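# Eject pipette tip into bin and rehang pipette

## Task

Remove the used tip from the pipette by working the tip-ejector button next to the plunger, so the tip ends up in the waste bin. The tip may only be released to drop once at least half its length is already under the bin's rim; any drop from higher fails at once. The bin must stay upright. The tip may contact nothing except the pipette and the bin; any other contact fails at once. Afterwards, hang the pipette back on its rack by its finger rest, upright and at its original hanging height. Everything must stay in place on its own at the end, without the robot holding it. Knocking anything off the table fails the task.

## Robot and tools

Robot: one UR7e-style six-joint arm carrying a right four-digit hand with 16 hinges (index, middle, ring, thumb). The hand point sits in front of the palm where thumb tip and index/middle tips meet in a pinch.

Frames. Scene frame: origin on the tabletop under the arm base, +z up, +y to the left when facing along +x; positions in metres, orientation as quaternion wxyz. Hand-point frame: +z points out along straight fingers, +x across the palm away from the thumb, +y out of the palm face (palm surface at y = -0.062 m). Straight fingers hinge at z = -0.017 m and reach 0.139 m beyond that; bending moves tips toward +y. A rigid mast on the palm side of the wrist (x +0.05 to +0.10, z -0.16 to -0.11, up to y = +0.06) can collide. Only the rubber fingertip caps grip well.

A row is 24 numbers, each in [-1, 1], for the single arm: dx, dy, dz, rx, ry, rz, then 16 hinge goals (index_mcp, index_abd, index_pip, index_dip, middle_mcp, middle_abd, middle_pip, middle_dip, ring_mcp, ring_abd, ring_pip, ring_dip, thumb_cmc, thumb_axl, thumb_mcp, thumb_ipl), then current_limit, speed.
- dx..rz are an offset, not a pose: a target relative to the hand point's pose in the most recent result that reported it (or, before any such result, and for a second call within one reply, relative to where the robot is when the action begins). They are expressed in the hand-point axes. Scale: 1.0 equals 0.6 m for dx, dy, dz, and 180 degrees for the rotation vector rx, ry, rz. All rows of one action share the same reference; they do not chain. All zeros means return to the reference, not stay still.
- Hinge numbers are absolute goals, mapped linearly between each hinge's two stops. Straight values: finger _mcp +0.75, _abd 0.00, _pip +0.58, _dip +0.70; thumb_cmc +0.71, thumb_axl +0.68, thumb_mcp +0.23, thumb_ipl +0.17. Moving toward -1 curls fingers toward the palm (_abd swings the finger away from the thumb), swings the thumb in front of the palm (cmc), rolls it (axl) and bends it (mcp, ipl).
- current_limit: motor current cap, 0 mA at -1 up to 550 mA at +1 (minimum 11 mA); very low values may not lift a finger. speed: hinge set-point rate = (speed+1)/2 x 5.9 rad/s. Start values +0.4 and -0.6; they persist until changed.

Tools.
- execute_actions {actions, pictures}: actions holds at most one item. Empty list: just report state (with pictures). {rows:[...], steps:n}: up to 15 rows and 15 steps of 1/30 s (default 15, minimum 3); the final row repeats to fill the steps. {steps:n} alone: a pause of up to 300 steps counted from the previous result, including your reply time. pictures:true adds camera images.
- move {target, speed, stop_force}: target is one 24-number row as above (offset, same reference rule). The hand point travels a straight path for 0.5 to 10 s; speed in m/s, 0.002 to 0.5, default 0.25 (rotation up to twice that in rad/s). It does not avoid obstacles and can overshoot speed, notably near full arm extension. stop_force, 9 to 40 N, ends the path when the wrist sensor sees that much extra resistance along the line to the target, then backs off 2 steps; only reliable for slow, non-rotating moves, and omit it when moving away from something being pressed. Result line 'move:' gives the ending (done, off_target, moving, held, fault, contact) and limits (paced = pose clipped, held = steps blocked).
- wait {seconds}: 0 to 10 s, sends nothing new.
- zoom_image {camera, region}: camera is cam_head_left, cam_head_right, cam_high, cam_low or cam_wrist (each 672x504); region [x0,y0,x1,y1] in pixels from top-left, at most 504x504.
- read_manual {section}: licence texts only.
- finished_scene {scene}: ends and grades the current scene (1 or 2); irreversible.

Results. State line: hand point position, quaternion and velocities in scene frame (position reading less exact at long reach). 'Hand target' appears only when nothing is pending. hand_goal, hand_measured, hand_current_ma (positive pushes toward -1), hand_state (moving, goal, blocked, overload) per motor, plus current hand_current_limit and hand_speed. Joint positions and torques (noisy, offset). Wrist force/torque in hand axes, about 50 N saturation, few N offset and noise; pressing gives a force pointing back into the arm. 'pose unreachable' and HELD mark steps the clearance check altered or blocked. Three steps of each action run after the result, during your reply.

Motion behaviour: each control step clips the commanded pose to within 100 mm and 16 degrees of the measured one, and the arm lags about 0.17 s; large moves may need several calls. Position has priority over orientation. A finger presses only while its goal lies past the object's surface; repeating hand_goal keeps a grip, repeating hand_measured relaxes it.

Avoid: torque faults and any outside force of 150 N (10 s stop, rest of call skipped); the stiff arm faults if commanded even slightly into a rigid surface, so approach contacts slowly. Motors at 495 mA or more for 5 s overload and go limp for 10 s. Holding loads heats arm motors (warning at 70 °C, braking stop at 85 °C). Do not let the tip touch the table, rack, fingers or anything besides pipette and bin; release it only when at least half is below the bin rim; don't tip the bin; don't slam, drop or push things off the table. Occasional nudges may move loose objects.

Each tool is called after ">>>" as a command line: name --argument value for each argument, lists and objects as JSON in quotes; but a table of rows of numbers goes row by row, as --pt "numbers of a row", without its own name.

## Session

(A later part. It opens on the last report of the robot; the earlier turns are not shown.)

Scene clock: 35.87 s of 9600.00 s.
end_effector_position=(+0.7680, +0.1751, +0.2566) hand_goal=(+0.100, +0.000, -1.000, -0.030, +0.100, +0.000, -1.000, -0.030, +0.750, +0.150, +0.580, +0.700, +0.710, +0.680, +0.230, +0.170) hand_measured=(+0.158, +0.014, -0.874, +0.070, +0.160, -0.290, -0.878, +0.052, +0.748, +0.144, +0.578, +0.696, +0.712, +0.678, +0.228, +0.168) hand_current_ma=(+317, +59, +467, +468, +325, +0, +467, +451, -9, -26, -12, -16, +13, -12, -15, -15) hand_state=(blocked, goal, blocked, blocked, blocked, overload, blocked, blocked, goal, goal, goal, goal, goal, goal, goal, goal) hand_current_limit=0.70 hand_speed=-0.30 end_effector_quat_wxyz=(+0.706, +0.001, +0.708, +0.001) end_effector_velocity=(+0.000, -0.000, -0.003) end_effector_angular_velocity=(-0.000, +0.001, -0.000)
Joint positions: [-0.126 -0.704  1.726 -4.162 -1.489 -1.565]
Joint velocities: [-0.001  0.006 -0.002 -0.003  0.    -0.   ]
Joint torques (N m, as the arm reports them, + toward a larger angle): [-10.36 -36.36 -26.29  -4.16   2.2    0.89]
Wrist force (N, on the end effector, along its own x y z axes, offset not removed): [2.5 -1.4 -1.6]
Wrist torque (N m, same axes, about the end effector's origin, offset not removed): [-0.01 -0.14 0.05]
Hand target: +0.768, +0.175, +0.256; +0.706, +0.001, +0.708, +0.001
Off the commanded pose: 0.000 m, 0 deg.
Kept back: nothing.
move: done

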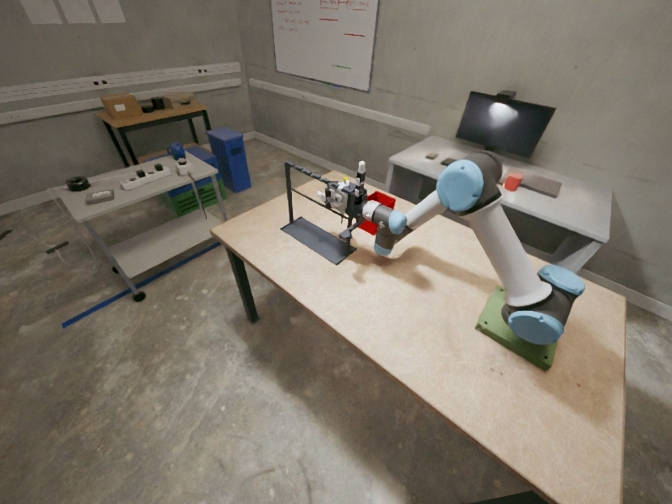

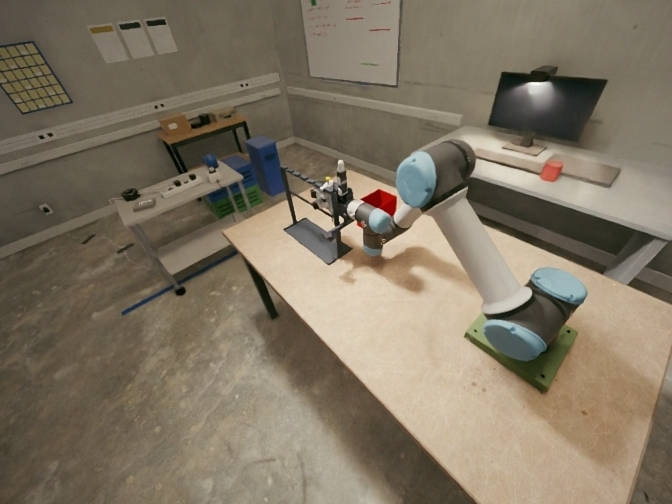

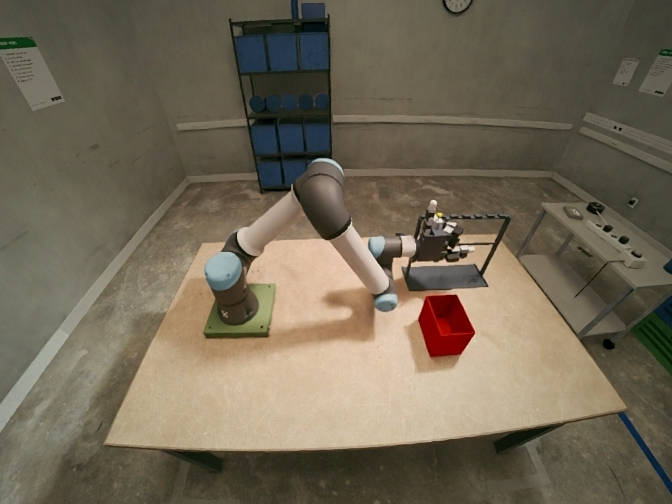

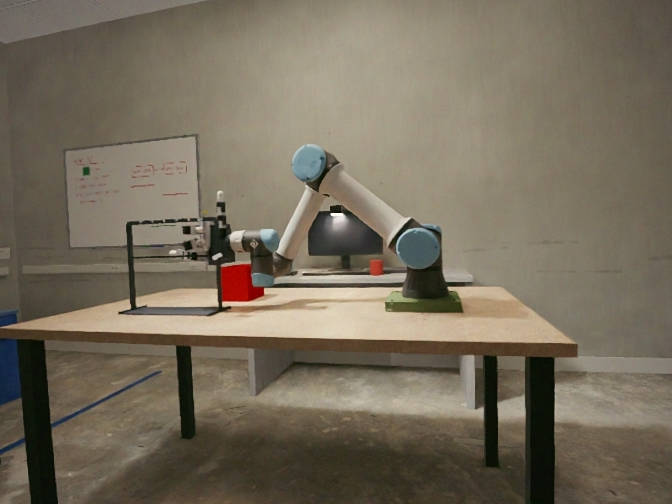

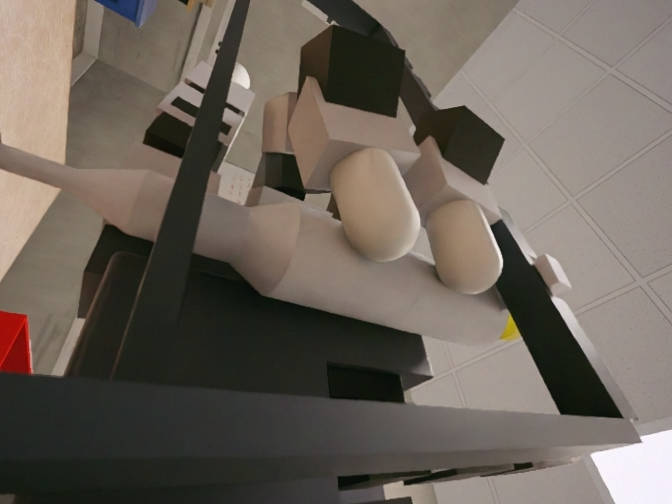

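>>> execute_actions --actions '[{"rows":[[0.001,0,0,0,0,0,0.3,0,-0.5,0.35,0.3,0,-0.5,0.35,0.75,0,0.58,0.7,0.71,0.68,0.23,0.17,0.5,-0.3]],"steps":15}]'

>>> move --target '[0,-0.12,0,0,0,0,0.55,0,-0.5,0.35,0.55,0,-0.5,0.35,0.75,0,0.58,0.7,0.71,0.68,0.23,0.17,0.5,-0.3]' --speed 0.08

>>> zoom_image --camera "cam_head_left" --region '[300, 145, 410, 255]'

Scene clock: 36.40 s of 9600.00 s.
end_effector_position=(+0.7680, +0.1751, +0.2560) hand_goal=(+0.300, +0.000, -0.500, +0.350, +0.300, +0.000, -0.500, +0.350, +0.750, +0.000, +0.580, +0.700, +0.710, +0.680, +0.230, +0.170) hand_measured=(+0.298, +0.000, -0.516, +0.346, +0.298, -0.290, -0.516, +0.346, +0.748, -0.002, +0.578, +0.696, +0.712, +0.678, +0.228, +0.168) hand_current_ma=(-10, +0, +12, -11, -12, +0, +20, -8, -9, -13, -12, -16, +13, -12, -15, -15) hand_state=(goal, goal, moving, moving, goal, overload, moving, moving, goal, goal, goal, goal, goal, goal, goal, goal) hand_current_limit=0.50 hand_speed=-0.30 end_effector_quat_wxyz=(+0.706, +0.001, +0.708, +0.001) end_effector_velocity=(-0.000, +0.000, -0.001) end_effector_angular_velocity=(+0.001, -0.000, +0.000)
Joint positions: [-0.126 -0.702  1.725 -4.163 -1.489 -1.565]
Joint velocities: [-0.     0.001  0.    -0.002  0.     0.001]
Joint torques (N m, as the arm reports them, + toward a larger angle): [ -7.07 -36.05 -25.3   -4.     1.61   0.74]
Wrist force (N, on the end effector, along its own x y z axes, offset not removed): [1.2 -0.5 -1.4]
Wrist torque (N m, same axes, about the end effector's origin, offset not removed): [0.11 -0.08 -0.02]
Steps of this call (steps 1 to 4: nothing new was sent; steps 5 to 16: the first 12 steps of this action). Readings (end_effector_position | what the end effector reports):
5: (+0.7680, +0.1751, +0.2563) | hand_goal=(+0.300, +0.000, -0.500, +0.350, +0.300, +0.000, -0.500, +0.350, +0.750, +0.000, +0.580, +0.700, +0.710, +0.680, +0.230, +0.170) hand_measured=(+0.158, +0.014, -0.874, +0.070, +0.160, -0.290, -0.878, +0.052, +0.748, +0.144, +0.578, +0.696, +0.712, +0.678, +0.228, +0.168) hand_current_ma=(+317, +59, +467, +467, +325, +0, +467, +451, -9, -26, -12, -16, +13, -12, -15, -15) hand_state=(moving, goal, moving, moving, moving, overload, moving, moving, goal, moving, goal, goal, goal, goal, goal, goal) hand_current_limit=0.50 hand_speed=-0.30
6: (+0.7680, +0.1751, +0.2562) | hand_goal=(+0.300, +0.000, -0.500, +0.350, +0.300, +0.000, -0.500, +0.350, +0.750, +0.000, +0.580, +0.700, +0.710, +0.680, +0.230, +0.170) hand_measured=(+0.160, +0.014, -0.868, +0.070, +0.164, -0.290, -0.872, +0.054, +0.748, +0.136, +0.578, +0.696, +0.712, +0.678, +0.228, +0.168) hand_current_ma=(+45, +59, +236, +137, +83, +0, +224, +100, -9, +104, -12, -16, +13, -12, -15, -15) hand_state=(moving, goal, moving, moving, moving, overload, moving, moving, goal, moving, goal, goal, goal, goal, goal, goal) hand_current_limit=0.50 hand_speed=-0.30
8: (+0.7680, +0.1751, +0.2561) | hand_goal=(+0.300, +0.000, -0.500, +0.350, +0.300, +0.000, -0.500, +0.350, +0.750, +0.000, +0.580, +0.700, +0.710, +0.680, +0.230, +0.170) hand_measured=(+0.204, +0.006, -0.842, +0.096, +0.204, -0.290, -0.842, +0.088, +0.748, +0.050, +0.578, +0.696, +0.712, +0.678, +0.228, +0.168) hand_current_ma=(-94, +8, -103, -97, -121, +0, -92, -87, -9, +26, -12, -16, +13, -12, -15, -15) hand_state=(moving, moving, moving, moving, moving, overload, moving, moving, goal, moving, goal, goal, goal, goal, goal, goal) hand_current_limit=0.50 hand_speed=-0.30
12: (+0.7680, +0.1751, +0.2560) | hand_goal=(+0.300, +0.000, -0.500, +0.350, +0.300, +0.000, -0.500, +0.350, +0.750, +0.000, +0.580, +0.700, +0.710, +0.680, +0.230, +0.170) hand_measured=(+0.296, +0.002, -0.674, +0.266, +0.296, -0.290, -0.676, +0.250, +0.748, -0.002, +0.578, +0.696, +0.712, +0.678, +0.228, +0.168) hand_current_ma=(-7, +4, -72, -73, -8, +0, -65, -68, -9, -13, -12, -16, +13, -12, -15, -15) hand_state=(moving, goal, moving, moving, moving, overload, moving, moving, goal, moving, goal, goal, goal, goal, goal, goal) hand_current_limit=0.50 hand_speed=-0.30
16: the state above

Scene clock: 38.03 s of 9600.00 s.
end_effector_position=(+0.7680, +0.1034, +0.2559) hand_goal=(+0.550, +0.000, -0.500, +0.350, +0.550, +0.000, -0.500, +0.350, +0.750, +0.000, +0.580, +0.700, +0.710, +0.680, +0.230, +0.170) hand_measured=(+0.548, +0.000, -0.502, +0.348, +0.548, -0.290, -0.502, +0.348, +0.748, -0.002, +0.578, +0.696, +0.712, +0.678, +0.228, +0.168) hand_current_ma=(-12, +0, -12, -14, -14, +0, -8, -13, -9, -13, -12, -16, +13, -12, -15, -15) hand_state=(goal, goal, goal, goal, goal, overload, goal, goal, goal, goal, goal, goal, goal, goal, goal, goal) hand_current_limit=0.50 hand_speed=-0.30 end_effector_quat_wxyz=(+0.706, +0.001, +0.708, +0.001) end_effector_velocity=(+0.000, -0.003, -0.000) end_effector_angular_velocity=(+0.001, +0.001, -0.001)
Joint positions: [-0.261 -0.711  1.749 -4.178 -1.354 -1.566]
Joint velocities: [-0.005 -0.     0.     0.001  0.005  0.001]
Joint torques (N m, as the arm reports them, + toward a larger angle): [-10.   -51.27  -4.01  -3.92   2.25  -1.57]
Wrist force (N, on the end effector, along its own x y z axes, offset not removed): [1.7 -0.4 -0.8]
Wrist torque (N m, same axes, about the end effector's origin, offset not removed): [0.09 -0.14 0.06]
Hand target: +0.768, +0.103, +0.256; +0.706, +0.001, +0.708, +0.001
Off your previous action's commanded pose: 0.000 m, 0 deg at its last step (step 3 of this call).
Off the commanded pose: 0.000 m, 0 deg.
Kept back: nothing.
move: done

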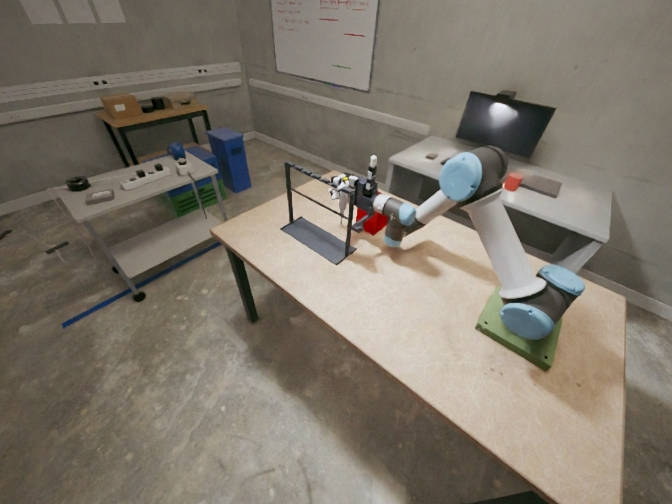

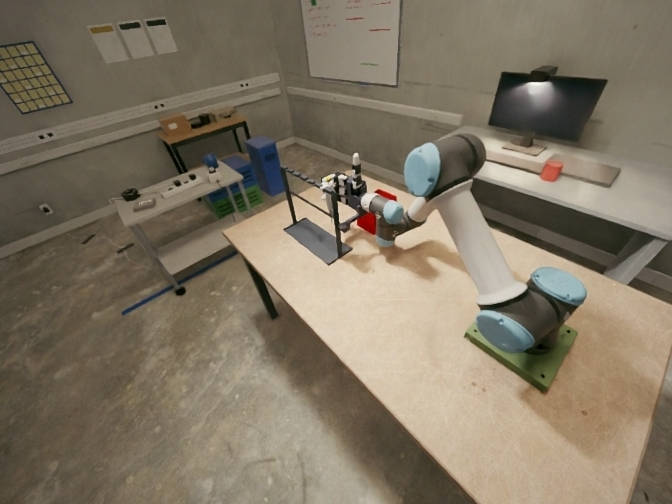

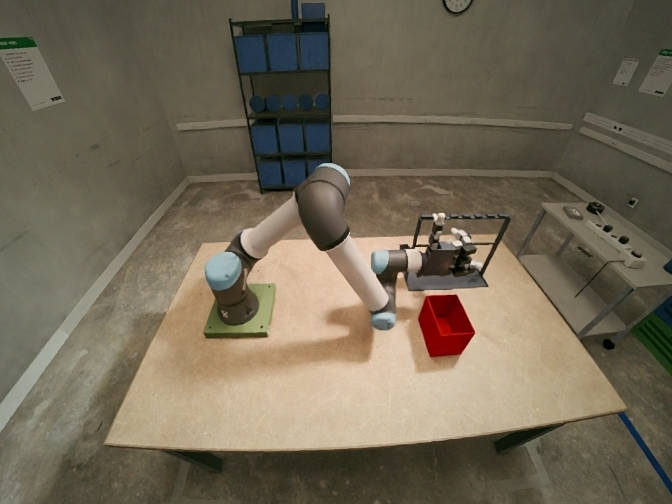

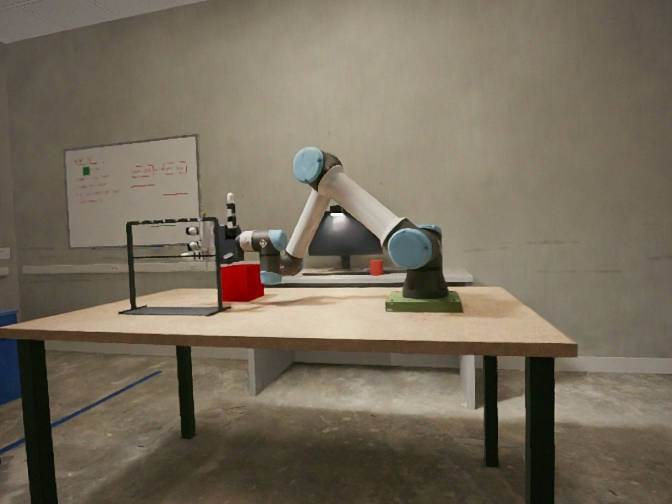

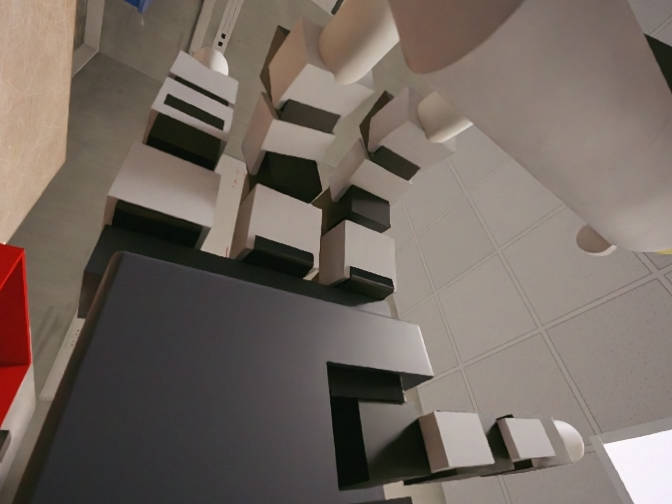

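Region (300, 145, 410, 255) of cam_head_left's 672x504 image, scaled by 4.582, with more detail than that image has.

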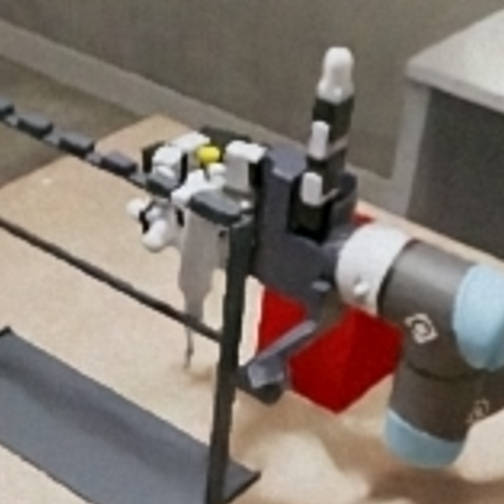

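>>> finished_scene --scene 1

The scene is finished: the task was done.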